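# Move graduated cylinder between shelved benches, standing upright

## Task

Pick up the graduated cylinder from the shelved bench next to the door and set it standing upright on the work surface of the shelved bench next to the window. The task fails if the cylinder ever touches the floor, or if it ends up fallen over or leaning. It counts as done only if the cylinder stays in place by itself, so the robot must open its grip and move away at the end.

## Robot and tools

ROBOT. A Rainbow Robotics RB-Y1. It has a two-wheel differential base with two rear casters, 0.66 m long and 0.58 m wide, whose front edge sits 0.10 m ahead of the drive axle. The base cannot move sideways. On the base is a folding leg and torso, then a chest carrying a pan/tilt head and two 7-joint arms, left and right, each ending in a parallel two-pad gripper. Something may occasionally nudge loose objects on its own.

FRAMES. The base frame has its origin on the floor halfway between the drive wheels, with x forward, y to the robot's left and z up. The reported chest, left_hand and right_hand values are in this frame. A hand point is the spot between its finger pads; the fingers point along its -z axis and close along its x axis. Printed hand positions are approximate, worse when the arm is stretched far out. The odometry frame is the base frame as it stood at scene start. base_odometry only counts wheel rotation, so wheel slip shows up as travel. Its heading runs -3.142 to 3.142, positive to the left.

execute_actions. Arguments: "actions", a list holding one action or none, and optional "cameras", a list of names from head_camera, left_wrist_camera, right_wrist_camera, or all. Leaving it out, passing null or ["all"] returns every camera; [] returns none. An empty actions list only reports state and images. An action may contain:
- "base": exactly one relative command, counted from the base position in the latest reported state. {"translate_m": d} drives d metres straight, forward positive, range -3 to 3. {"rotate_rad": d} turns in place by d radians, left (counter-clockwise seen from above) positive, range -3.2 to 3.2. A command needing more than 8.667 s at its top speed is refused.
- "joints": a map from joint name to an absolute target, in radians, or in metres for grippers. Joints left out may keep pushing toward earlier targets.
- "speeds": caps for this action only: translate_m 0.05 to 0.4 m/s, rotate_rad 0.1 to 1.509 rad/s. The top of each range is the default.
- "min_time_s": 0.1 to 8 s, the shortest duration for each arm and head motion in the action.
All parts start together and may end at different times. No action runs longer than 15 s. An unknown key or out-of-range value gets the whole call refused with no motion.

JOINT TARGETS (absolute; the done tolerance is 0.02, or 0.004 for grippers).
- torso_squat_rad 0 to 1.2: 0 is standing tall; larger lowers the chest, which stays level.
- torso_shift_rad -0.3 to 0.6: positive pushes the hips forward.
- torso_pitch_rad -0.2 to 1.4: positive leans the chest forward.
- torso_yaw_rad -1.5 to 1.5: positive turns chest, arms and head left.
- The torso joints must also satisfy all of: squat+shift <= 1.52; squat-shift+pitch <= 1.57; shift+0.5pitch-0.4squat <= 0.7; shift+0.3pitch-0.5squat <= 0.39. If any is broken, the joints stop partway and report off_target.
- Arms, joints given as left/right: shoulder_pitch -2.356 to 2.356 (0 hangs down; negative raises the arm forward and inward). left_shoulder_roll 0 to 3.141, and right_shoulder_roll -3.141 to 0; each lifts its arm outward, positive on the left, negative on the right. shoulder_yaw -2.094 to 2.094, positive swings a bent forearm left on both arms. elbow -2.617 to 0.01 (0 straight, negative bends forward). forearm_roll -3.141 to 3.141 and hand_roll -2.705 to 2.705, both positive counter-clockwise seen from above with the arm hanging. wrist_pitch -1.57 to 1.919, negative tips the hand forward.
- left_gripper_m and right_gripper_m 0 to 0.1: the gap between the pads. To grip, command a gap at least 0.005 m narrower than the object; off_target is then expected.
- head_pan_rad -0.523 to 0.523 (positive left, relative to the chest); head_tilt_rad -0.35 to 1.57 (positive looks down).
Top speeds: arm joints 1 rad/s (wrist and roll joints 1.5), head 1.5, squat and pitch 0.3, shift 0.15, yaw 0.6, grippers 0.1 m/s.

RESULTS. base_status and joint_status give each motion's outcome. done: reached target (for the base, the wheels turned enough, even with slip). off_target: came to rest short and may still push. limit_stop_at_<name>: a built-in limit stopped it; limit_stop_at_own_body means the self-collision guard halted it before contact. contact_stop: hit something firm (torso and arms only). time_out: took too long. stopped_with_arm: the torso halted because an arm hit something. Any contact_stop, time_out or stopped_with_arm stops the whole group (torso, left arm or right arm), which then holds where it is. "joint command not followed" with a "cause:" line means the arm-collision check withheld that arm's targets; the named joints show not_followed and may be retried later. on_its_own lists uncommanded parts, and "held at" gives a target, not a measured position. A "pictures" line names the returned images in order. MOTOR HOT warns from 65 °C. OVER-TEMPERATURE FAULT (keys show limit_stop_at_motor_heat) and torque faults freeze the robot and skip the remainder of the call; resend targets afterward.

OTHER TOOLS. wait {seconds: 0 to 10} passes time and returns state and images. zoom_image {camera, region [x0,y0,x1,y1] in pixels, at most 504x504} enlarges part of that camera's latest image (head_camera is 896x504, wrist cameras 644x364). read_manual {section: "licences"} returns licence text only. finished_scene {scene: 1 or 2} ends the scene permanently and reports success.

CAUTIONS. The base does not stop on hitting furniture, and a bent leg can reach past the front edge. Keep arms from striking or pressing each other, grippers included. Keep heavy loads from sitting far ahead of the wheels, since the robot can tip. After a stop, first back the arm off in its own action, then the torso. The exception: when both hands hold one object and the torso stops at once, resend both arms' current joint values, then the torso command. Avoid drops, slips, slams and hard pushes. While the reply is being written, the robot keeps holding its last command.

Each tool is called after "Request:" as a command line: name --argument value for each argument, lists and objects as JSON in quotes; but a table of rows of numbers goes row by row, as --pt "numbers of a row", without its own name.

## Session

Request:
execute_actions --actions '[]'

Scene clock: 0.00 s.
base_odometry: x=+0.000 y=+0.000 heading=+0.000 (m, m, rad; odometry frame)
base_status: not commanded
joint_positions: torso_squat_rad=+0.350 torso_shift_rad=-0.001 torso_pitch_rad=+0.000 torso_yaw_rad=-0.001 left_shoulder_pitch_rad=+0.007 left_shoulder_roll_rad=+0.033 left_shoulder_yaw_rad=-0.054 left_elbow_rad=-0.121 left_forearm_roll_rad=+0.013 left_wrist_pitch_rad=-0.026 left_hand_roll_rad=-0.022 left_gripper_m=+0.100 right_shoulder_pitch_rad=+0.020 right_shoulder_roll_rad=-0.036 right_shoulder_yaw_rad=-0.025 right_elbow_rad=-0.219 right_forearm_roll_rad=+0.025 right_wrist_pitch_rad=+0.029 right_hand_roll_rad=+0.020 right_gripper_m=+0.099 head_pan_rad=+0.000 head_tilt_rad=+0.401
joint_status: not commanded
chest: x=-0.2285 y=+0.0008 z=+1.2475 quat_wxyz=(+1.000, -0.001, +0.000, +0.000) (m; base frame)
left_hand: x=-0.1684 y=+0.2416 z=+0.5651 quat_wxyz=(+0.997, +0.014, -0.070, -0.032) (m; base frame)
right_hand: x=-0.1432 y=-0.2510 z=+0.5677 quat_wxyz=(+0.996, -0.023, -0.085, +0.008) (m; base frame)
pictures: head_camera, left_wrist_camera, right_wrist_camera
Images, in order (width x height): head_camera 896x504, left_wrist_camera 644x364, right_wrist_camera 644x364.

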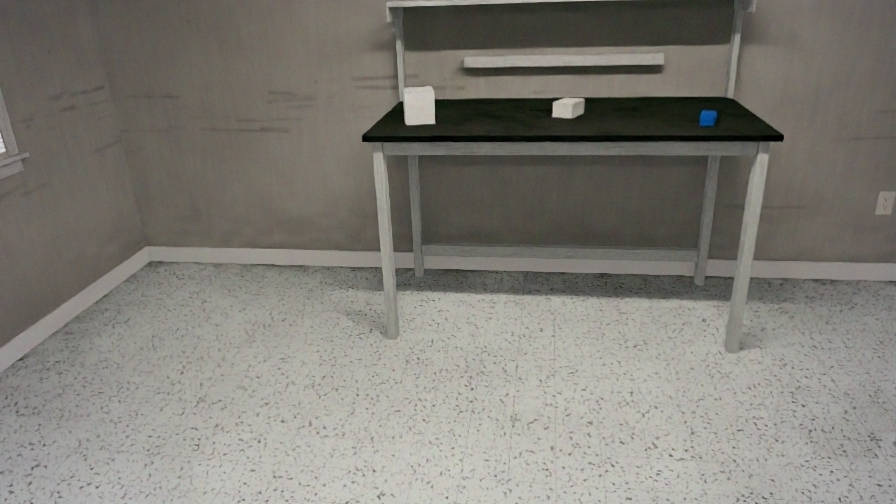

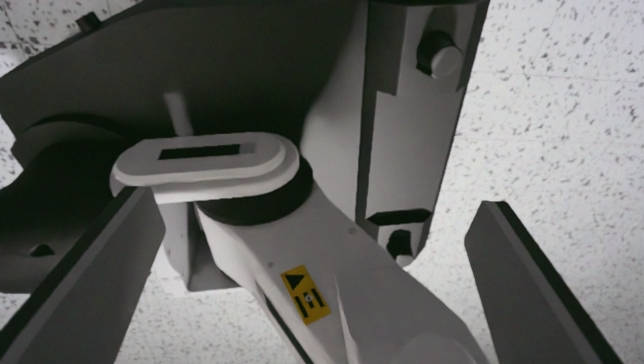

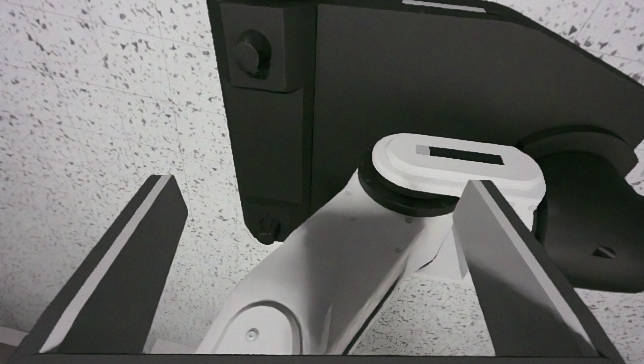

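Request:
execute_actions --actions '[{"base":{"rotate_rad":-1.1},"joints":{"head_tilt_rad":0.2,"head_pan_rad":0}}]' --cameras '["head_camera"]'

Request:
execute_actions --actions '[{"base":{"rotate_rad":-1.1}}]' --cameras '["head_camera"]'

Scene clock: 5.70 s.
base_odometry: x=+0.000 y=+0.000 heading=-1.100 (m, m, rad; odometry frame)
base_status: done
joint_positions: torso_squat_rad=+0.350 torso_shift_rad=-0.001 torso_pitch_rad=+0.000 torso_yaw_rad=-0.001 left_shoulder_pitch_rad=+0.007 left_shoulder_roll_rad=+0.033 left_shoulder_yaw_rad=-0.054 left_elbow_rad=-0.121 left_forearm_roll_rad=+0.013 left_wrist_pitch_rad=-0.026 left_hand_roll_rad=-0.022 left_gripper_m=+0.100 right_shoulder_pitch_rad=+0.020 right_shoulder_roll_rad=-0.036 right_shoulder_yaw_rad=-0.025 right_elbow_rad=-0.219 right_forearm_roll_rad=+0.025 right_wrist_pitch_rad=+0.029 right_hand_roll_rad=+0.020 right_gripper_m=+0.099 head_pan_rad=+0.000 head_tilt_rad=+0.200
joint_status: all done
chest: x=-0.2285 y=+0.0008 z=+1.2475 quat_wxyz=(+1.000, -0.001, +0.000, +0.000) (m; base frame)
left_hand: x=-0.1684 y=+0.2416 z=+0.5651 quat_wxyz=(+0.997, +0.014, -0.070, -0.032) (m; base frame)
right_hand: x=-0.1432 y=-0.2510 z=+0.5677 quat_wxyz=(+0.996, -0.023, -0.085, +0.008) (m; base frame)
pictures: head_camera
camera_calibration (this result's frames):
head_camera: T_world_to_cam=[[0.0213742, -0.999054, -0.037882, 0.0548051], [-0.214402, 0.0324287, -0.976207, 1.42788], [0.976512, 0.0289876, -0.213506, 0.458109], [0, 0, 0, 1]] pos_world=[-0.142379, -0.00483069, 1.49379]
Images, in order (width x height): head_camera 896x504.

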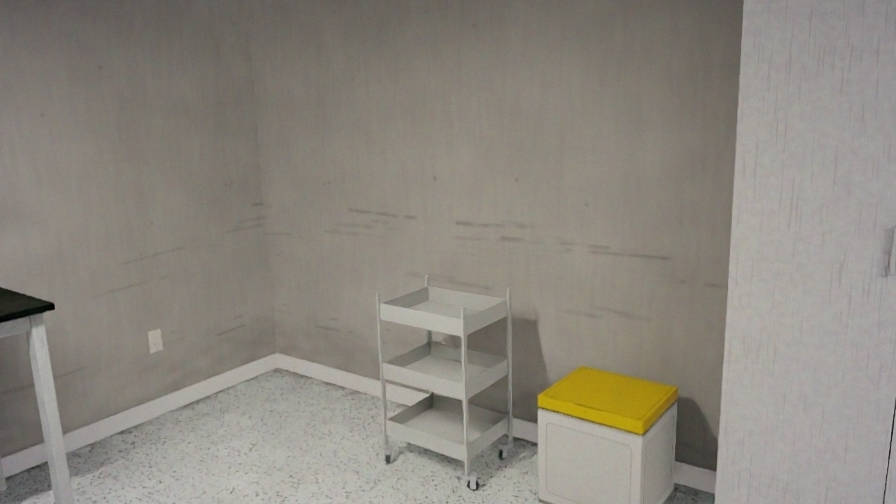

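Scene clock: 9.13 s.
base_odometry: x=+0.000 y=+0.000 heading=-2.199 (m, m, rad; odometry frame)
base_status: done
joint_positions: torso_squat_rad=+0.350 torso_shift_rad=-0.001 torso_pitch_rad=+0.000 torso_yaw_rad=-0.001 left_shoulder_pitch_rad=+0.007 left_shoulder_roll_rad=+0.033 left_shoulder_yaw_rad=-0.054 left_elbow_rad=-0.121 left_forearm_roll_rad=+0.013 left_wrist_pitch_rad=-0.026 left_hand_roll_rad=-0.022 left_gripper_m=+0.100 right_shoulder_pitch_rad=+0.020 right_shoulder_roll_rad=-0.036 right_shoulder_yaw_rad=-0.025 right_elbow_rad=-0.219 right_forearm_roll_rad=+0.025 right_wrist_pitch_rad=+0.029 right_hand_roll_rad=+0.020 right_gripper_m=+0.099 head_pan_rad=+0.000 head_tilt_rad=+0.200
joint_status: not commanded
chest: x=-0.2285 y=+0.0008 z=+1.2475 quat_wxyz=(+1.000, -0.001, +0.000, +0.000) (m; base frame)
left_hand: x=-0.1684 y=+0.2416 z=+0.5651 quat_wxyz=(+0.997, +0.014, -0.070, -0.032) (m; base frame)
right_hand: x=-0.1432 y=-0.2510 z=+0.5677 quat_wxyz=(+0.996, -0.023, -0.085, +0.008) (m; base frame)
pictures: head_camera
camera_calibration (this result's frames):
head_camera: T_world_to_cam=[[0.0213743, -0.999053, -0.0378911, 0.0548059], [-0.214402, 0.0324376, -0.976207, 1.42788], [0.976512, 0.0289896, -0.213505, 0.458108], [0, 0, 0, 1]] pos_world=[-0.142378, -0.00484348, 1.49379]
Images, in order (width x height): head_camera 896x504.

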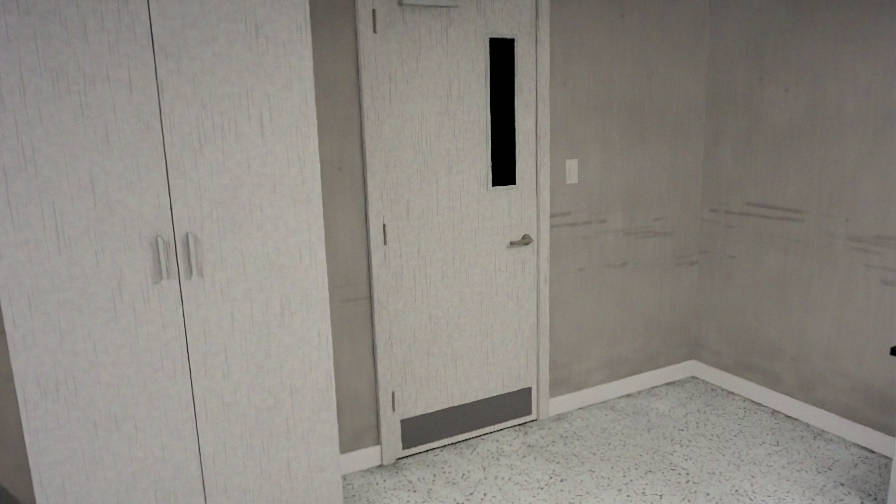

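Request:
execute_actions --actions '[{"base":{"rotate_rad":-0.95}}]' --cameras '["head_camera"]'

Scene clock: 13.63 s.
base_odometry: x=+0.000 y=+0.000 heading=+3.135 (m, m, rad; odometry frame)
base_status: done
joint_positions: torso_squat_rad=+0.350 torso_shift_rad=-0.001 torso_pitch_rad=+0.000 torso_yaw_rad=-0.001 left_shoulder_pitch_rad=+0.007 left_shoulder_roll_rad=+0.033 left_shoulder_yaw_rad=-0.054 left_elbow_rad=-0.121 left_forearm_roll_rad=+0.013 left_wrist_pitch_rad=-0.026 left_hand_roll_rad=-0.022 left_gripper_m=+0.100 right_shoulder_pitch_rad=+0.020 right_shoulder_roll_rad=-0.036 right_shoulder_yaw_rad=-0.025 right_elbow_rad=-0.219 right_forearm_roll_rad=+0.025 right_wrist_pitch_rad=+0.029 right_hand_roll_rad=+0.020 right_gripper_m=+0.099 head_pan_rad=+0.000 head_tilt_rad=+0.200
joint_status: not commanded
chest: x=-0.2285 y=+0.0008 z=+1.2475 quat_wxyz=(+1.000, -0.001, +0.000, +0.000) (m; base frame)
left_hand: x=-0.1684 y=+0.2416 z=+0.5651 quat_wxyz=(+0.997, +0.014, -0.070, -0.032) (m; base frame)
right_hand: x=-0.1432 y=-0.2510 z=+0.5677 quat_wxyz=(+0.996, -0.023, -0.085, +0.008) (m; base frame)
pictures: head_camera
camera_calibration (this result's frames):
head_camera: T_world_to_cam=[[0.0213745, -0.999054, -0.0378806, 0.0548006], [-0.214401, 0.0324273, -0.976207, 1.42788], [0.976512, 0.0289876, -0.213505, 0.458107], [0, 0, 0, 1]] pos_world=[-0.142379, -0.00483308, 1.49379]
Images, in order (width x height): head_camera 896x504.

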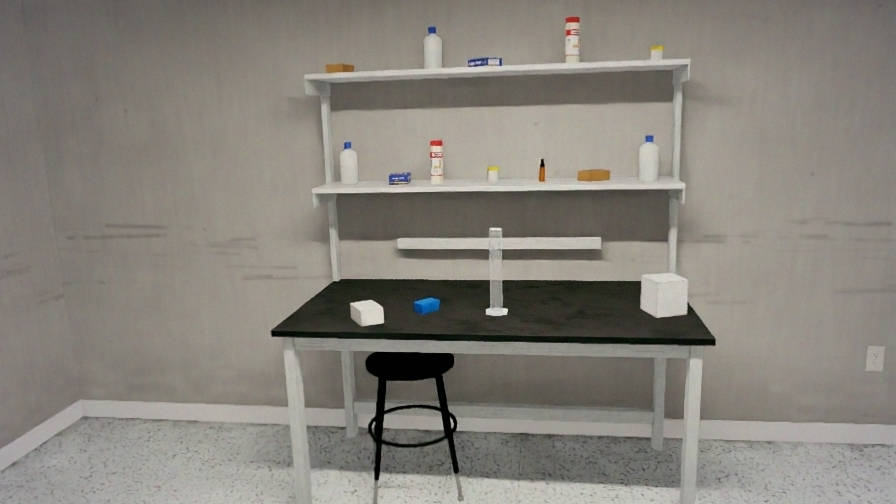

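Request:
execute_actions --actions '[{"base":{"rotate_rad":-0.17},"joints":{"left_elbow_rad":-1.57,"left_shoulder_pitch_rad":0,"left_shoulder_yaw_rad":0,"left_wrist_pitch_rad":0,"left_forearm_roll_rad":0,"left_hand_roll_rad":-1.57,"head_tilt_rad":0.5}}]' --cameras '[]'

Request:
execute_actions --actions '[{"base":{"translate_m":0.8}}]'

Scene clock: 48.67 s.
base_odometry: x=+0.000 y=+0.000 heading=+2.965 (m, m, rad; odometry frame)
base_status: done
joint_positions: torso_squat_rad=+0.350 torso_shift_rad=-0.001 torso_pitch_rad=+0.000 torso_yaw_rad=-0.001 left_shoulder_pitch_rad=+0.000 left_shoulder_roll_rad=+0.033 left_shoulder_yaw_rad=+0.000 left_elbow_rad=-1.570 left_forearm_roll_rad=+0.000 left_wrist_pitch_rad=+0.000 left_hand_roll_rad=-1.570 left_gripper_m=+0.100 right_shoulder_pitch_rad=+0.020 right_shoulder_roll_rad=-0.036 right_shoulder_yaw_rad=-0.025 right_elbow_rad=-0.219 right_forearm_roll_rad=+0.025 right_wrist_pitch_rad=+0.029 right_hand_roll_rad=+0.020 right_gripper_m=+0.099 head_pan_rad=+0.000 head_tilt_rad=+0.500
joint_status: all done
chest: x=-0.2285 y=+0.0008 z=+1.2475 quat_wxyz=(+1.000, -0.001, +0.000, +0.000) (m; base frame)
left_hand: x=+0.2893 y=+0.2300 z=+1.0200 quat_wxyz=(+0.492, +0.507, -0.492, -0.508) (m; base frame)
right_hand: x=-0.1432 y=-0.2511 z=+0.5677 quat_wxyz=(+0.996, -0.023, -0.085, +0.008) (m; base frame)
pictures: none
No camera images: the call's "cameras" was empty. Leave "cameras" out to get every camera's image.

Scene clock: 52.20 s.
base_odometry: x=-0.787 y=+0.141 heading=+2.964 (m, m, rad; odometry frame)
base_status: done
joint_positions: torso_squat_rad=+0.350 torso_shift_rad=-0.001 torso_pitch_rad=+0.000 torso_yaw_rad=-0.001 left_shoulder_pitch_rad=+0.000 left_shoulder_roll_rad=+0.033 left_shoulder_yaw_rad=+0.000 left_elbow_rad=-1.570 left_forearm_roll_rad=+0.000 left_wrist_pitch_rad=+0.000 left_hand_roll_rad=-1.570 left_gripper_m=+0.100 right_shoulder_pitch_rad=+0.020 right_shoulder_roll_rad=-0.036 right_shoulder_yaw_rad=-0.025 right_elbow_rad=-0.219 right_forearm_roll_rad=+0.025 right_wrist_pitch_rad=+0.029 right_hand_roll_rad=+0.020 right_gripper_m=+0.099 head_pan_rad=+0.000 head_tilt_rad=+0.500
joint_status: not commanded
chest: x=-0.2284 y=+0.0008 z=+1.2475 quat_wxyz=(+1.000, -0.001, +0.000, +0.000) (m; base frame)
left_hand: x=+0.2893 y=+0.2301 z=+1.0199 quat_wxyz=(+0.492, +0.507, -0.492, -0.508) (m; base frame)
right_hand: x=-0.1431 y=-0.2510 z=+0.5677 quat_wxyz=(+0.996, -0.023, -0.085, +0.008) (m; base frame)
pictures: head_camera, left_wrist_camera, right_wrist_camera
camera_calibration (this result's frames):
head_camera: T_world_to_cam=[[0.00873552, -0.999051, -0.0426796, 0.059127], [-0.493412, 0.0328171, -0.869177, 1.21537], [0.869752, 0.0286513, -0.492657, 0.840051], [0, 0, 0, 1]] pos_world=[-0.131473, -0.00488277, 1.47276]
left_wrist_camera: T_world_to_cam=[[0.0193561, -0.999808, -0.00316372, 0.227215], [-0.674853, -0.0107301, -0.737874, 0.979942], [0.737698, 0.0164174, -0.674931, 0.557598], [0, 0, 0, 1]] pos_world=[0.24558, 0.228532, 1.10013]
right_wrist_camera: T_world_to_cam=[[-0.986654, -0.0534149, -0.153819, -0.0695744], [-0.140255, 0.758673, 0.636195, -0.162654], [0.0827157, 0.649279, -0.756039, 0.702063], [0, 0, 0, 1]] pos_world=[-0.149531, -0.336149, 0.623565]
Images, in order (width x height): head_camera 896x504, left_wrist_camera 644x364, right_wrist_camera 644x364.

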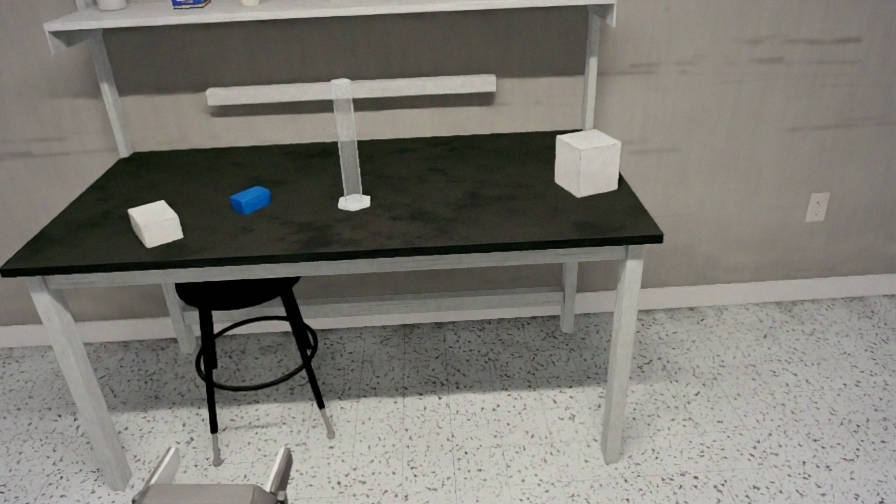

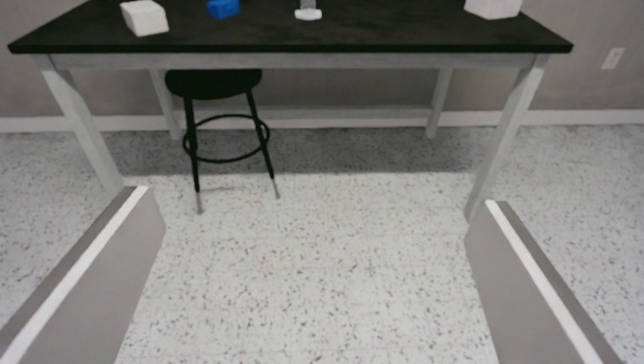

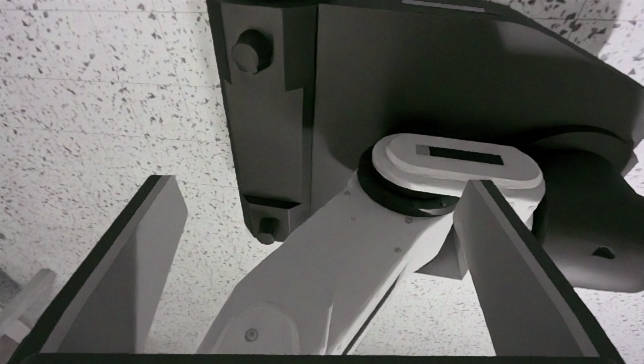

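Request:
execute_actions --actions '[{"base":{"rotate_rad":0.04},"joints":{"torso_squat_rad":0.62,"head_tilt_rad":0.6}}]' --cameras '[]'

Request:
execute_actions --actions '[{"base":{"translate_m":0.93}}]' --cameras '["head_camera","left_wrist_camera"]'

Scene clock: 64.30 s.
base_odometry: x=-0.787 y=+0.141 heading=+3.003 (m, m, rad; odometry frame)
base_status: done
joint_positions: torso_squat_rad=+0.620 torso_shift_rad=-0.001 torso_pitch_rad=+0.000 torso_yaw_rad=-0.001 left_shoulder_pitch_rad=+0.000 left_shoulder_roll_rad=+0.033 left_shoulder_yaw_rad=+0.000 left_elbow_rad=-1.570 left_forearm_roll_rad=+0.000 left_wrist_pitch_rad=+0.000 left_hand_roll_rad=-1.570 left_gripper_m=+0.100 right_shoulder_pitch_rad=+0.020 right_shoulder_roll_rad=-0.036 right_shoulder_yaw_rad=-0.025 right_elbow_rad=-0.219 right_forearm_roll_rad=+0.025 right_wrist_pitch_rad=+0.029 right_hand_roll_rad=+0.020 right_gripper_m=+0.099 head_pan_rad=+0.000 head_tilt_rad=+0.600
joint_status: all done
chest: x=-0.2285 y=+0.0007 z=+1.1597 quat_wxyz=(+1.000, -0.001, +0.000, +0.000) (m; base frame)
left_hand: x=+0.2893 y=+0.2300 z=+0.9322 quat_wxyz=(+0.492, +0.507, -0.492, -0.508) (m; base frame)
right_hand: x=-0.1430 y=-0.2511 z=+0.4799 quat_wxyz=(+0.996, -0.023, -0.085, +0.008) (m; base frame)
pictures: none
No camera images: the call's "cameras" was empty. Leave "cameras" out to get every camera's image.

Scene clock: 68.07 s.
base_odometry: x=-1.709 y=+0.269 heading=+3.004 (m, m, rad; odometry frame)
base_status: done
joint_positions: torso_squat_rad=+0.620 torso_shift_rad=-0.001 torso_pitch_rad=+0.000 torso_yaw_rad=-0.001 left_shoulder_pitch_rad=+0.000 left_shoulder_roll_rad=+0.033 left_shoulder_yaw_rad=+0.000 left_elbow_rad=-1.570 left_forearm_roll_rad=+0.000 left_wrist_pitch_rad=+0.000 left_hand_roll_rad=-1.570 left_gripper_m=+0.100 right_shoulder_pitch_rad=+0.020 right_shoulder_roll_rad=-0.036 right_shoulder_yaw_rad=-0.025 right_elbow_rad=-0.219 right_forearm_roll_rad=+0.025 right_wrist_pitch_rad=+0.029 right_hand_roll_rad=+0.020 right_gripper_m=+0.099 head_pan_rad=+0.000 head_tilt_rad=+0.600
joint_status: not commanded
chest: x=-0.2284 y=+0.0007 z=+1.1597 quat_wxyz=(+1.000, -0.001, +0.000, +0.000) (m; base frame)
left_hand: x=+0.2894 y=+0.2300 z=+0.9321 quat_wxyz=(+0.492, +0.507, -0.492, -0.508) (m; base frame)
right_hand: x=-0.1431 y=-0.2511 z=+0.4799 quat_wxyz=(+0.996, -0.023, -0.085, +0.008) (m; base frame)
pictures: head_camera, left_wrist_camera
camera_calibration (this result's frames):
head_camera: T_world_to_cam=[[0.00427993, -0.999047, -0.0434322, 0.0554157], [-0.577722, 0.0329806, -0.815567, 1.04876], [0.816222, 0.0285823, -0.577031, 0.900399], [0, 0, 0, 1]] pos_world=[-0.12927, -0.0049614, 1.3773]
left_wrist_camera: T_world_to_cam=[[0.0193983, -0.999807, -0.00318453, 0.226908], [-0.674865, -0.0107436, -0.737863, 0.915163], [0.737686, 0.0164624, -0.674943, 0.498269], [0, 0, 0, 1]] pos_world=[0.245644, 0.228493, 1.01229]
Images, in order (width x height): head_camera 896x504, left_wrist_camera 644x364.

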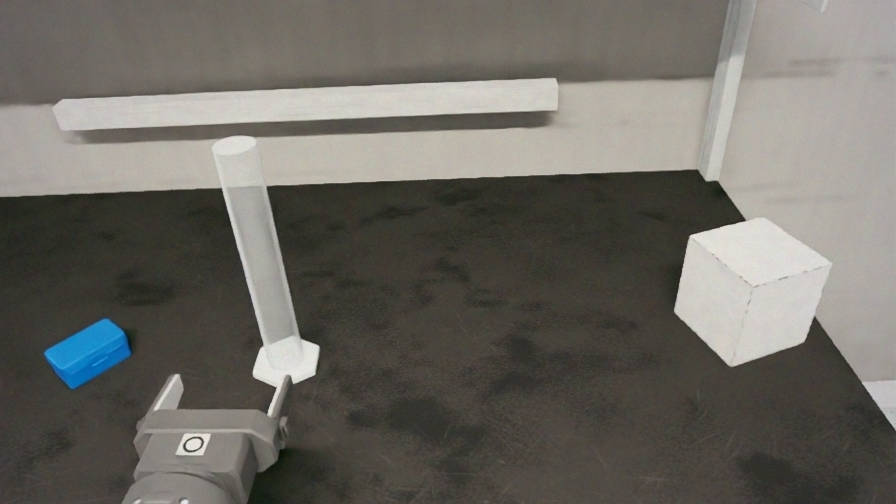

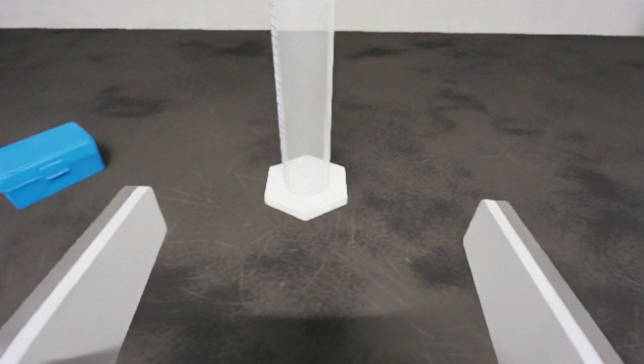

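Request:
execute_actions --actions '[{"base":{"rotate_rad":0.025}}]' --cameras '[]'

Request:
execute_actions --actions '[{"base":{"translate_m":0.21},"speeds":{"translate_m":0.15},"joints":{"head_tilt_rad":0.8}}]' --cameras '["head_camera","left_wrist_camera"]'

Scene clock: 74.57 s.
base_odometry: x=-1.709 y=+0.269 heading=+3.027 (m, m, rad; odometry frame)
base_status: done
joint_positions: torso_squat_rad=+0.620 torso_shift_rad=-0.001 torso_pitch_rad=+0.000 torso_yaw_rad=-0.001 left_shoulder_pitch_rad=+0.000 left_shoulder_roll_rad=+0.033 left_shoulder_yaw_rad=+0.000 left_elbow_rad=-1.570 left_forearm_roll_rad=+0.000 left_wrist_pitch_rad=+0.000 left_hand_roll_rad=-1.570 left_gripper_m=+0.100 right_shoulder_pitch_rad=+0.020 right_shoulder_roll_rad=-0.036 right_shoulder_yaw_rad=-0.025 right_elbow_rad=-0.219 right_forearm_roll_rad=+0.025 right_wrist_pitch_rad=+0.029 right_hand_roll_rad=+0.020 right_gripper_m=+0.099 head_pan_rad=+0.000 head_tilt_rad=+0.600
joint_status: not commanded
chest: x=-0.2284 y=+0.0007 z=+1.1597 quat_wxyz=(+1.000, -0.001, +0.000, +0.000) (m; base frame)
left_hand: x=+0.2894 y=+0.2300 z=+0.9321 quat_wxyz=(+0.492, +0.507, -0.492, -0.508) (m; base frame)
right_hand: x=-0.1431 y=-0.2511 z=+0.4799 quat_wxyz=(+0.996, -0.023, -0.085, +0.008) (m; base frame)
pictures: none
No camera images: the call's "cameras" was empty. Leave "cameras" out to get every camera's image.

Scene clock: 76.90 s.
base_odometry: x=-1.917 y=+0.293 heading=+3.028 (m, m, rad; odometry frame)
base_status: done
joint_positions: torso_squat_rad=+0.620 torso_shift_rad=-0.001 torso_pitch_rad=+0.000 torso_yaw_rad=-0.001 left_shoulder_pitch_rad=+0.000 left_shoulder_roll_rad=+0.033 left_shoulder_yaw_rad=+0.000 left_elbow_rad=-1.570 left_forearm_roll_rad=+0.000 left_wrist_pitch_rad=+0.000 left_hand_roll_rad=-1.570 left_gripper_m=+0.100 right_shoulder_pitch_rad=+0.020 right_shoulder_roll_rad=-0.036 right_shoulder_yaw_rad=-0.025 right_elbow_rad=-0.219 right_forearm_roll_rad=+0.025 right_wrist_pitch_rad=+0.029 right_hand_roll_rad=+0.020 right_gripper_m=+0.099 head_pan_rad=+0.000 head_tilt_rad=+0.800
joint_status: all done
chest: x=-0.2284 y=+0.0007 z=+1.1597 quat_wxyz=(+1.000, -0.001, +0.000, +0.000) (m; base frame)
left_hand: x=+0.2894 y=+0.2300 z=+0.9320 quat_wxyz=(+0.492, +0.507, -0.492, -0.508) (m; base frame)
right_hand: x=-0.1431 y=-0.2511 z=+0.4799 quat_wxyz=(+0.996, -0.023, -0.085, +0.008) (m; base frame)
pictures: head_camera, left_wrist_camera
camera_calibration (this result's frames):
head_camera: T_world_to_cam=[[-0.0047405, -0.99904, -0.0435596, 0.0537241], [-0.728242, 0.0333013, -0.684511, 0.839519], [0.685304, 0.028477, -0.7277, 1.07823], [0, 0, 0, 1]] pos_world=[-0.127286, -0.00498926, 1.36163]
left_wrist_camera: T_world_to_cam=[[0.0194249, -0.999806, -0.00319652, 0.226926], [-0.674918, -0.0107538, -0.737814, 0.915113], [0.737637, 0.0164893, -0.674997, 0.498301], [0, 0, 0, 1]] pos_world=[0.245654, 0.228506, 1.01226]
Images, in order (width x height): head_camera 896x504, left_wrist_camera 644x364.

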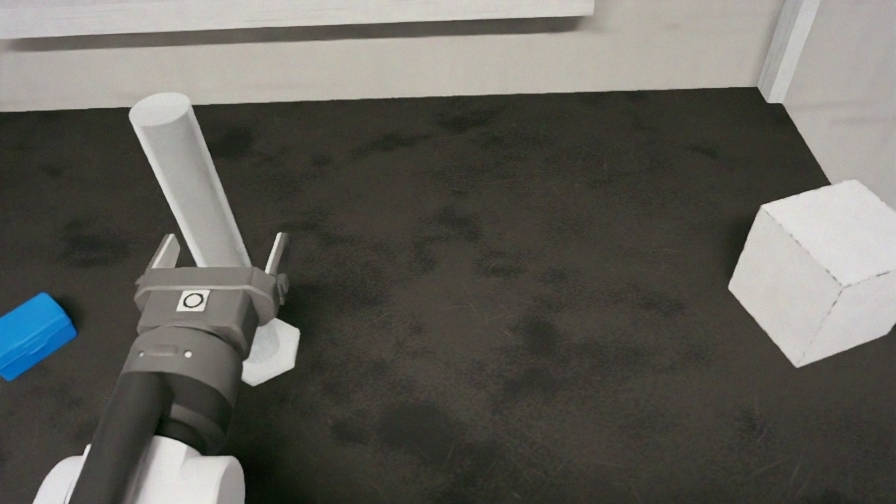

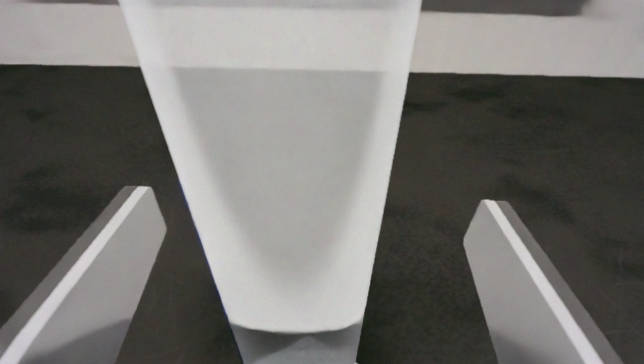

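Request:
execute_actions --actions '[{"joints":{"left_gripper_m":0.036}}]' --cameras '["head_camera","left_wrist_camera"]'

Scene clock: 80.60 s.
base_odometry: x=-1.917 y=+0.293 heading=+3.028 (m, m, rad; odometry frame)
base_status: not commanded
joint_positions: torso_squat_rad=+0.620 torso_shift_rad=-0.001 torso_pitch_rad=+0.000 torso_yaw_rad=-0.001 left_shoulder_pitch_rad=+0.000 left_shoulder_roll_rad=+0.033 left_shoulder_yaw_rad=+0.000 left_elbow_rad=-1.570 left_forearm_roll_rad=+0.000 left_wrist_pitch_rad=+0.000 left_hand_roll_rad=-1.570 left_gripper_m=+0.043 right_shoulder_pitch_rad=+0.020 right_shoulder_roll_rad=-0.036 right_shoulder_yaw_rad=-0.025 right_elbow_rad=-0.219 right_forearm_roll_rad=+0.025 right_wrist_pitch_rad=+0.029 right_hand_roll_rad=+0.020 right_gripper_m=+0.099 head_pan_rad=+0.000 head_tilt_rad=+0.800
joint_status: left_gripper_m off_target (ended at +0.043, target +0.036)
chest: x=-0.2284 y=+0.0007 z=+1.1597 quat_wxyz=(+1.000, -0.001, +0.000, +0.000) (m; base frame)
left_hand: x=+0.2894 y=+0.2300 z=+0.9320 quat_wxyz=(+0.492, +0.507, -0.492, -0.508) (m; base frame)
right_hand: x=-0.1431 y=-0.2511 z=+0.4799 quat_wxyz=(+0.996, -0.023, -0.085, +0.008) (m; base frame)
pictures: head_camera, left_wrist_camera
camera_calibration (this result's frames):
head_camera: T_world_to_cam=[[-0.00474004, -0.99904, -0.04356, 0.0537244], [-0.72824, 0.0333012, -0.684512, 0.839519], [0.685305, 0.0284775, -0.727699, 1.07823], [0, 0, 0, 1]] pos_world=[-0.127288, -0.00498948, 1.36163]
left_wrist_camera: T_world_to_cam=[[0.0194256, -0.999806, -0.00319687, 0.226926], [-0.674917, -0.010754, -0.737815, 0.915114], [0.737638, 0.0164901, -0.674995, 0.498301], [0, 0, 0, 1]] pos_world=[0.245652, 0.228507, 1.01226]
Images, in order (width x height): head_camera 896x504, left_wrist_camera 644x364.

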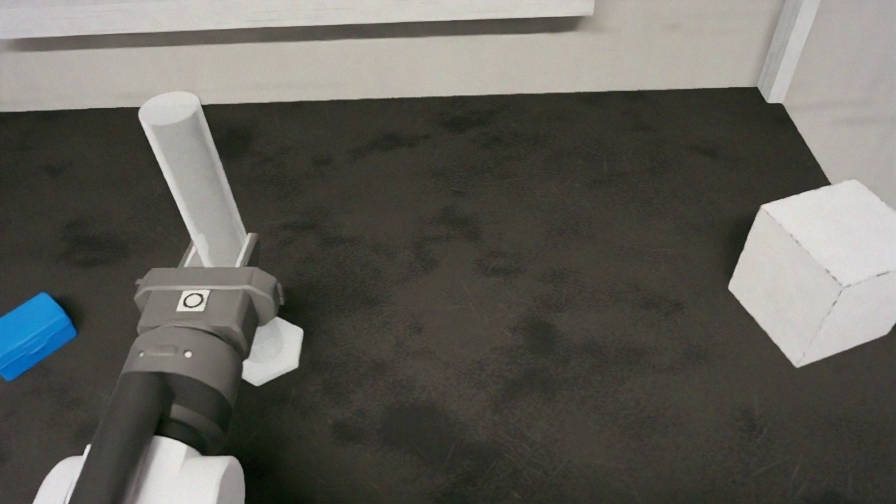

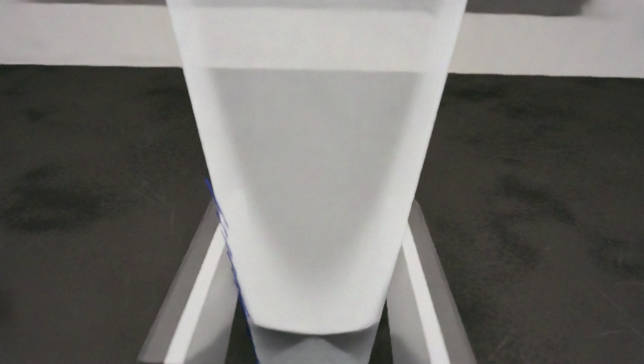

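Request:
execute_actions --actions '[{"joints":{"left_gripper_m":0.034,"torso_squat_rad":0.45}}]' --cameras '["left_wrist_camera"]'

Request:
execute_actions --actions '[{"base":{"translate_m":-0.6},"joints":{"torso_squat_rad":0.1,"left_gripper_m":0.034,"head_tilt_rad":0.4},"speeds":{"translate_m":0.3}}]' --cameras '["head_camera"]'

Scene clock: 87.40 s.
base_odometry: x=-1.917 y=+0.293 heading=+3.028 (m, m, rad; odometry frame)
base_status: not commanded
joint_positions: torso_squat_rad=+0.450 torso_shift_rad=-0.001 torso_pitch_rad=+0.000 torso_yaw_rad=-0.001 left_shoulder_pitch_rad=+0.000 left_shoulder_roll_rad=+0.033 left_shoulder_yaw_rad=+0.000 left_elbow_rad=-1.570 left_forearm_roll_rad=+0.000 left_wrist_pitch_rad=+0.000 left_hand_roll_rad=-1.570 left_gripper_m=+0.043 right_shoulder_pitch_rad=+0.020 right_shoulder_roll_rad=-0.036 right_shoulder_yaw_rad=-0.025 right_elbow_rad=-0.219 right_forearm_roll_rad=+0.025 right_wrist_pitch_rad=+0.029 right_hand_roll_rad=+0.020 right_gripper_m=+0.099 head_pan_rad=+0.000 head_tilt_rad=+0.800
joint_status: left_gripper_m off_target (ended at +0.043, target +0.034); the others done
chest: x=-0.2284 y=+0.0008 z=+1.2202 quat_wxyz=(+1.000, -0.001, +0.000, +0.000) (m; base frame)
left_hand: x=+0.2893 y=+0.2301 z=+0.9925 quat_wxyz=(+0.492, +0.507, -0.492, -0.508) (m; base frame)
right_hand: x=-0.1432 y=-0.2511 z=+0.5404 quat_wxyz=(+0.996, -0.023, -0.085, +0.008) (m; base frame)
pictures: left_wrist_camera
camera_calibration (this result's frames):
left_wrist_camera: T_world_to_cam=[[0.019459, -0.999805, -0.00322149, 0.227184], [-0.675124, -0.0107631, -0.737625, 0.959548], [0.737447, 0.0165284, -0.675203, 0.539405], [0, 0, 0, 1]] pos_world=[0.245611, 0.228552, 1.07273]
Images, in order (width x height): left_wrist_camera 644x364.

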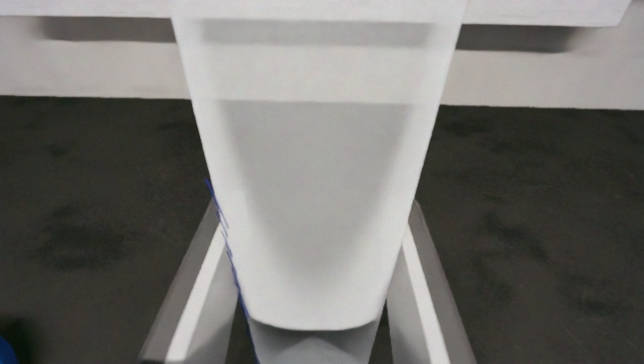

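Scene clock: 90.93 s.
base_odometry: x=-1.321 y=+0.225 heading=+3.030 (m, m, rad; odometry frame)
base_status: done
joint_positions: torso_squat_rad=+0.100 torso_shift_rad=-0.001 torso_pitch_rad=+0.000 torso_yaw_rad=-0.001 left_shoulder_pitch_rad=+0.000 left_shoulder_roll_rad=+0.033 left_shoulder_yaw_rad=+0.000 left_elbow_rad=-1.570 left_forearm_roll_rad=+0.000 left_wrist_pitch_rad=+0.000 left_hand_roll_rad=-1.570 left_gripper_m=+0.043 right_shoulder_pitch_rad=+0.020 right_shoulder_roll_rad=-0.036 right_shoulder_yaw_rad=-0.025 right_elbow_rad=-0.219 right_forearm_roll_rad=+0.025 right_wrist_pitch_rad=+0.029 right_hand_roll_rad=+0.020 right_gripper_m=+0.099 head_pan_rad=+0.000 head_tilt_rad=+0.400
joint_status: left_gripper_m off_target (ended at +0.043, target +0.034); the others done
chest: x=-0.2285 y=+0.0008 z=+1.2864 quat_wxyz=(+1.000, -0.001, +0.000, +0.000) (m; base frame)
left_hand: x=+0.2891 y=+0.2302 z=+1.0587 quat_wxyz=(+0.492, +0.507, -0.492, -0.508) (m; base frame)
right_hand: x=-0.1433 y=-0.2510 z=+0.6067 quat_wxyz=(+0.996, -0.023, -0.085, +0.008) (m; base frame)
pictures: head_camera
camera_calibration (this result's frames):
head_camera: T_world_to_cam=[[0.0131017, -0.999051, -0.0415293, 0.059982], [-0.404108, 0.0326995, -0.914127, 1.33443], [0.914617, 0.0287589, -0.403296, 0.735761], [0, 0, 0, 1]] pos_world=[-0.134474, -0.00486966, 1.51905]
Images, in order (width x height): head_camera 896x504.

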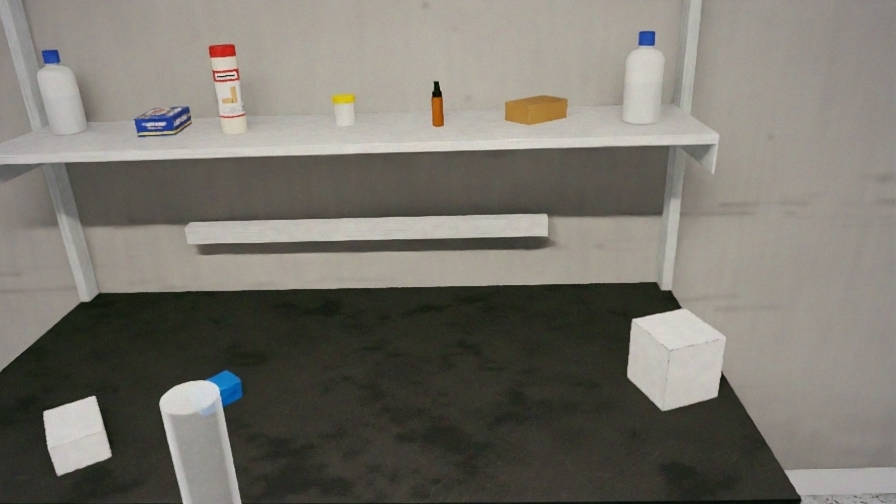

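Request:
execute_actions --actions '[{"base":{"rotate_rad":3.096},"speeds":{"rotate_rad":1.0},"joints":{"left_gripper_m":0.034}}]' --cameras '["head_camera"]'

Request:
execute_actions --actions '[{"base":{"translate_m":2.3},"joints":{"left_gripper_m":0.034,"head_tilt_rad":0.5}}]' --cameras '["head_camera"]'

Scene clock: 102.70 s.
base_odometry: x=-1.321 y=+0.225 heading=-0.158 (m, m, rad; odometry frame)
base_status: done
joint_positions: torso_squat_rad=+0.100 torso_shift_rad=-0.001 torso_pitch_rad=+0.000 torso_yaw_rad=-0.001 left_shoulder_pitch_rad=+0.000 left_shoulder_roll_rad=+0.033 left_shoulder_yaw_rad=+0.000 left_elbow_rad=-1.570 left_forearm_roll_rad=+0.000 left_wrist_pitch_rad=+0.000 left_hand_roll_rad=-1.570 left_gripper_m=+0.043 right_shoulder_pitch_rad=+0.020 right_shoulder_roll_rad=-0.036 right_shoulder_yaw_rad=-0.025 right_elbow_rad=-0.219 right_forearm_roll_rad=+0.025 right_wrist_pitch_rad=+0.029 right_hand_roll_rad=+0.020 right_gripper_m=+0.099 head_pan_rad=+0.000 head_tilt_rad=+0.400
joint_status: left_gripper_m off_target (ended at +0.043, target +0.034)
chest: x=-0.2286 y=+0.0008 z=+1.2864 quat_wxyz=(+1.000, -0.001, +0.000, +0.000) (m; base frame)
left_hand: x=+0.2891 y=+0.2302 z=+1.0587 quat_wxyz=(+0.492, +0.507, -0.492, -0.508) (m; base frame)
right_hand: x=-0.1433 y=-0.2510 z=+0.6067 quat_wxyz=(+0.996, -0.023, -0.085, +0.008) (m; base frame)
pictures: head_camera
camera_calibration (this result's frames):
head_camera: T_world_to_cam=[[0.0131034, -0.999052, -0.0415031, 0.0599661], [-0.404063, 0.0326763, -0.914148, 1.33444], [0.914638, 0.0287483, -0.403251, 0.735754], [0, 0, 0, 1]] pos_world=[-0.134535, -0.00484698, 1.51906]
Images, in order (width x height): head_camera 896x504.

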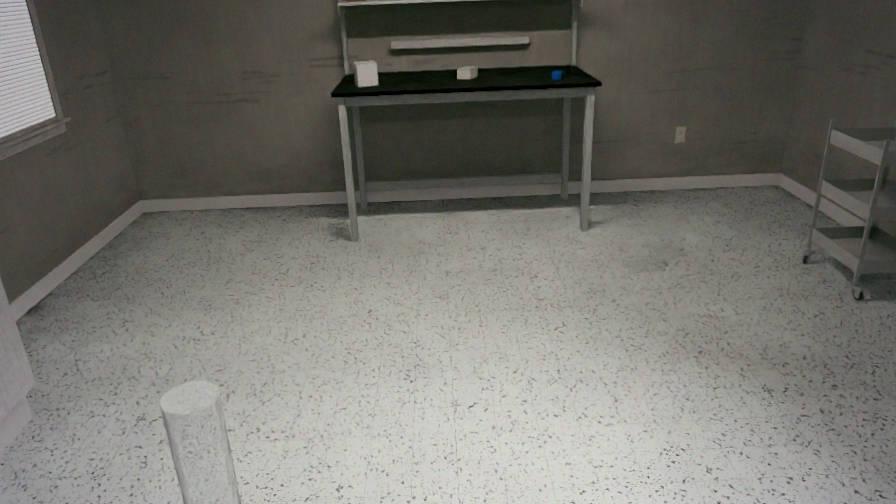

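Scene clock: 110.00 s.
base_odometry: x=+0.951 y=-0.136 heading=-0.158 (m, m, rad; odometry frame)
base_status: done
joint_positions: torso_squat_rad=+0.100 torso_shift_rad=-0.001 torso_pitch_rad=+0.000 torso_yaw_rad=-0.001 left_shoulder_pitch_rad=+0.000 left_shoulder_roll_rad=+0.033 left_shoulder_yaw_rad=+0.000 left_elbow_rad=-1.570 left_forearm_roll_rad=+0.000 left_wrist_pitch_rad=+0.000 left_hand_roll_rad=-1.570 left_gripper_m=+0.043 right_shoulder_pitch_rad=+0.020 right_shoulder_roll_rad=-0.036 right_shoulder_yaw_rad=-0.025 right_elbow_rad=-0.219 right_forearm_roll_rad=+0.025 right_wrist_pitch_rad=+0.029 right_hand_roll_rad=+0.020 right_gripper_m=+0.099 head_pan_rad=+0.000 head_tilt_rad=+0.500
joint_status: left_gripper_m off_target (ended at +0.043, target +0.034); the others done
chest: x=-0.2285 y=+0.0008 z=+1.2864 quat_wxyz=(+1.000, -0.001, +0.000, +0.000) (m; base frame)
left_hand: x=+0.2892 y=+0.2301 z=+1.0587 quat_wxyz=(+0.492, +0.507, -0.492, -0.508) (m; base frame)
right_hand: x=-0.1432 y=-0.2510 z=+0.6067 quat_wxyz=(+0.996, -0.023, -0.085, +0.008) (m; base frame)
pictures: head_camera
camera_calibration (this result's frames):
head_camera: T_world_to_cam=[[0.00873773, -0.999051, -0.0426785, 0.0608101], [-0.493419, 0.0328148, -0.869173, 1.2492], [0.869748, 0.028653, -0.492663, 0.859263], [0, 0, 0, 1]] pos_world=[-0.131498, -0.00486012, 1.51169]
Images, in order (width x height): head_camera 896x504.

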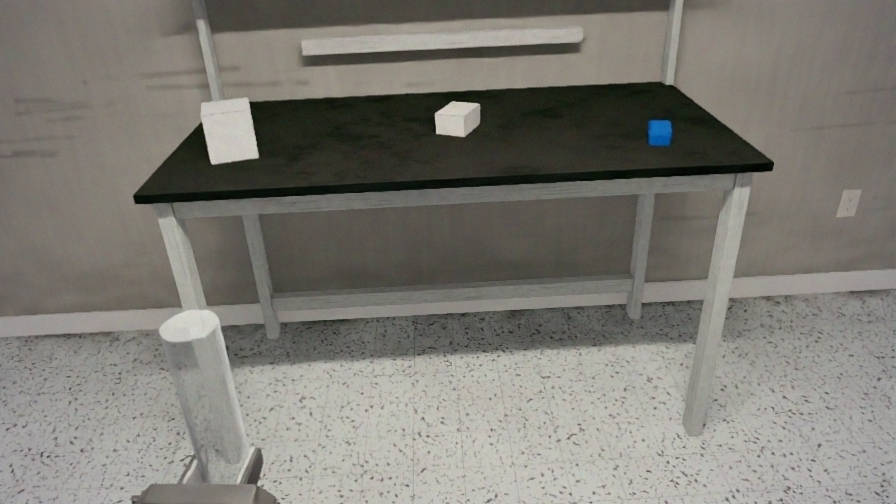

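Request:
execute_actions --actions '[{"base":{"translate_m":0.85},"speeds":{"translate_m":0.3},"min_time_s":1.5,"joints":{"left_gripper_m":0.034,"left_elbow_rad":-1.9,"left_wrist_pitch_rad":0.33,"head_tilt_rad":0.75}}]' --cameras '["head_camera","left_wrist_camera"]'

Scene clock: 127.57 s.
base_odometry: x=+1.790 y=-0.269 heading=-0.157 (m, m, rad; odometry frame)
base_status: done
joint_positions: torso_squat_rad=+0.100 torso_shift_rad=-0.001 torso_pitch_rad=+0.000 torso_yaw_rad=-0.001 left_shoulder_pitch_rad=+0.000 left_shoulder_roll_rad=+0.033 left_shoulder_yaw_rad=+0.000 left_elbow_rad=-1.900 left_forearm_roll_rad=+0.000 left_wrist_pitch_rad=+0.330 left_hand_roll_rad=-1.570 left_gripper_m=+0.043 right_shoulder_pitch_rad=+0.020 right_shoulder_roll_rad=-0.036 right_shoulder_yaw_rad=-0.025 right_elbow_rad=-0.219 right_forearm_roll_rad=+0.025 right_wrist_pitch_rad=+0.029 right_hand_roll_rad=+0.020 right_gripper_m=+0.099 head_pan_rad=+0.000 head_tilt_rad=+0.750
joint_status: left_gripper_m off_target (ended at +0.043, target +0.034); the others done
chest: x=-0.2285 y=+0.0008 z=+1.2864 quat_wxyz=(+1.000, -0.001, +0.000, +0.000) (m; base frame)
left_hand: x=+0.2856 y=+0.2275 z=+1.1432 quat_wxyz=(+0.492, +0.507, -0.492, -0.508) (m; base frame)
right_hand: x=-0.1432 y=-0.2510 z=+0.6067 quat_wxyz=(+0.996, -0.023, -0.085, +0.008) (m; base frame)
pictures: head_camera, left_wrist_camera
camera_calibration (this result's frames):
head_camera: T_world_to_cam=[[-0.00248293, -0.999043, -0.0436682, 0.0599643], [-0.693109, 0.0331968, -0.720068, 0.986317], [0.720829, 0.0284789, -0.692528, 1.12562], [0, 0, 0, 1]] pos_world=[-0.127603, -0.00489191, 1.49235]
left_wrist_camera: T_world_to_cam=[[0.0194843, -0.999805, -0.00320228, 0.225121], [-0.675208, -0.0107962, -0.737549, 1.06812], [0.73737, 0.0165328, -0.675286, 0.644095], [0, 0, 0, 1]] pos_world=[0.241879, 0.22596, 1.22346]
Images, in order (width x height): head_camera 896x504, left_wrist_camera 644x364.

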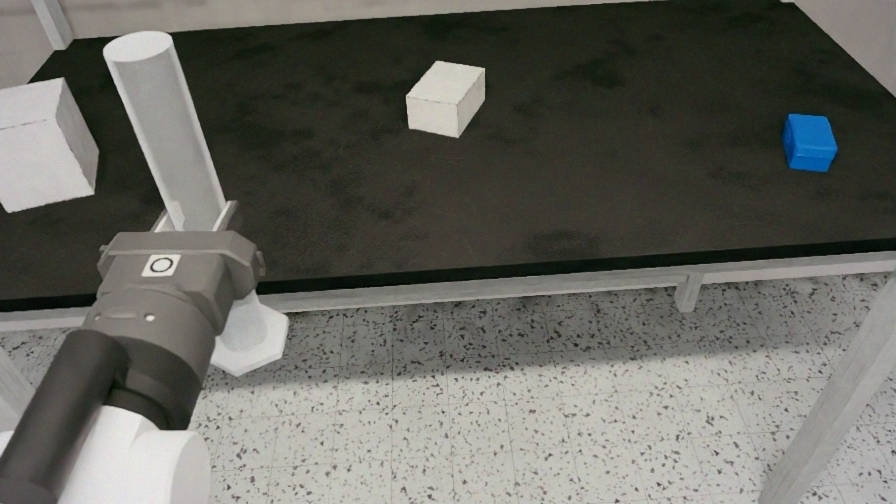

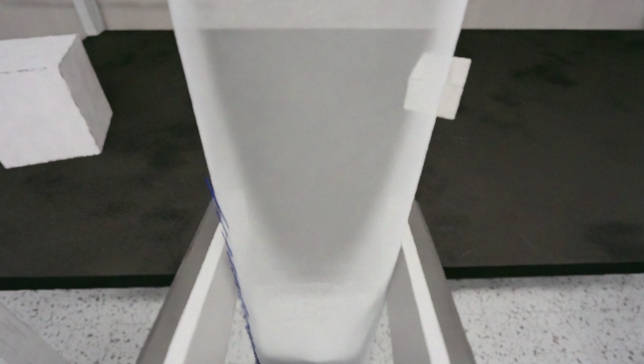

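Request:
execute_actions --actions '[{"base":{"translate_m":0.33},"speeds":{"translate_m":0.2},"joints":{"left_gripper_m":0.034,"head_tilt_rad":0.85}}]' --cameras '[]'

Request:
execute_actions --actions '[{"joints":{"left_gripper_m":0.034,"torso_squat_rad":0.38}}]' --cameras '["head_camera","left_wrist_camera"]'

Scene clock: 135.10 s.
base_odometry: x=+2.116 y=-0.320 heading=-0.157 (m, m, rad; odometry frame)
base_status: done
joint_positions: torso_squat_rad=+0.100 torso_shift_rad=-0.001 torso_pitch_rad=+0.000 torso_yaw_rad=-0.001 left_shoulder_pitch_rad=+0.000 left_shoulder_roll_rad=+0.033 left_shoulder_yaw_rad=+0.000 left_elbow_rad=-1.900 left_forearm_roll_rad=+0.000 left_wrist_pitch_rad=+0.330 left_hand_roll_rad=-1.570 left_gripper_m=+0.043 right_shoulder_pitch_rad=+0.020 right_shoulder_roll_rad=-0.036 right_shoulder_yaw_rad=-0.025 right_elbow_rad=-0.219 right_forearm_roll_rad=+0.025 right_wrist_pitch_rad=+0.029 right_hand_roll_rad=+0.020 right_gripper_m=+0.099 head_pan_rad=+0.000 head_tilt_rad=+0.850
joint_status: left_gripper_m off_target (ended at +0.043, target +0.034); the others done
chest: x=-0.2285 y=+0.0008 z=+1.2864 quat_wxyz=(+1.000, -0.001, +0.000, +0.000) (m; base frame)
left_hand: x=+0.2855 y=+0.2275 z=+1.1432 quat_wxyz=(+0.492, +0.507, -0.492, -0.508) (m; base frame)
right_hand: x=-0.1432 y=-0.2510 z=+0.6067 quat_wxyz=(+0.996, -0.023, -0.085, +0.008) (m; base frame)
pictures: none
No camera images: the call's "cameras" was empty. Leave "cameras" out to get every camera's image.

Scene clock: 136.80 s.
base_odometry: x=+2.116 y=-0.320 heading=-0.157 (m, m, rad; odometry frame)
base_status: not commanded
joint_positions: torso_squat_rad=+0.380 torso_shift_rad=-0.001 torso_pitch_rad=+0.000 torso_yaw_rad=-0.001 left_shoulder_pitch_rad=+0.000 left_shoulder_roll_rad=+0.033 left_shoulder_yaw_rad=+0.000 left_elbow_rad=-1.900 left_forearm_roll_rad=+0.000 left_wrist_pitch_rad=+0.330 left_hand_roll_rad=-1.570 left_gripper_m=+0.043 right_shoulder_pitch_rad=+0.020 right_shoulder_roll_rad=-0.036 right_shoulder_yaw_rad=-0.025 right_elbow_rad=-0.219 right_forearm_roll_rad=+0.025 right_wrist_pitch_rad=+0.029 right_hand_roll_rad=+0.020 right_gripper_m=+0.099 head_pan_rad=+0.000 head_tilt_rad=+0.850
joint_status: left_gripper_m off_target (ended at +0.043, target +0.034); the others done
chest: x=-0.2286 y=+0.0008 z=+1.2400 quat_wxyz=(+1.000, -0.001, +0.000, +0.000) (m; base frame)
left_hand: x=+0.2855 y=+0.2275 z=+1.0969 quat_wxyz=(+0.492, +0.507, -0.492, -0.508) (m; base frame)
right_hand: x=-0.1431 y=-0.2511 z=+0.5603 quat_wxyz=(+0.996, -0.023, -0.085, +0.008) (m; base frame)
pictures: head_camera, left_wrist_camera
camera_calibration (this result's frames):
head_camera: T_world_to_cam=[[-0.00697184, -0.999039, -0.043277, 0.0564216], [-0.761391, 0.0333594, -0.647434, 0.834095], [0.648255, 0.0284369, -0.760892, 1.17701], [0, 0, 0, 1]] pos_world=[-0.127539, -0.00492823, 1.43804]
left_wrist_camera: T_world_to_cam=[[0.019489, -0.999805, -0.00319667, 0.224943], [-0.675023, -0.0107994, -0.737718, 1.03407], [0.737539, 0.0165352, -0.675102, 0.612619], [0, 0, 0, 1]] pos_world=[0.241804, 0.225937, 1.17715]
Images, in order (width x height): head_camera 896x504, left_wrist_camera 644x364.

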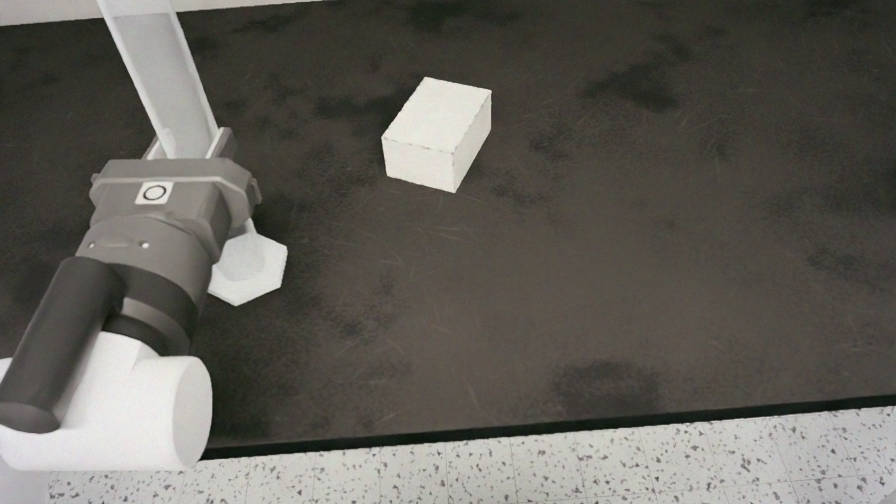

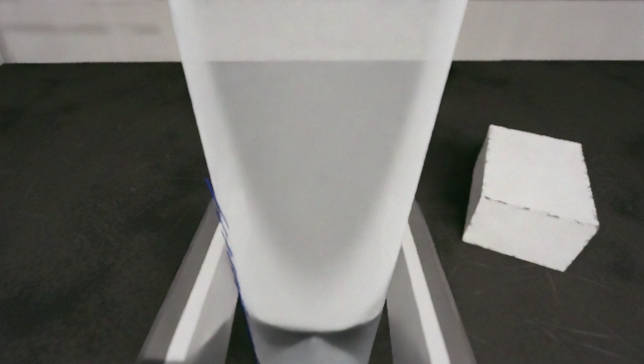

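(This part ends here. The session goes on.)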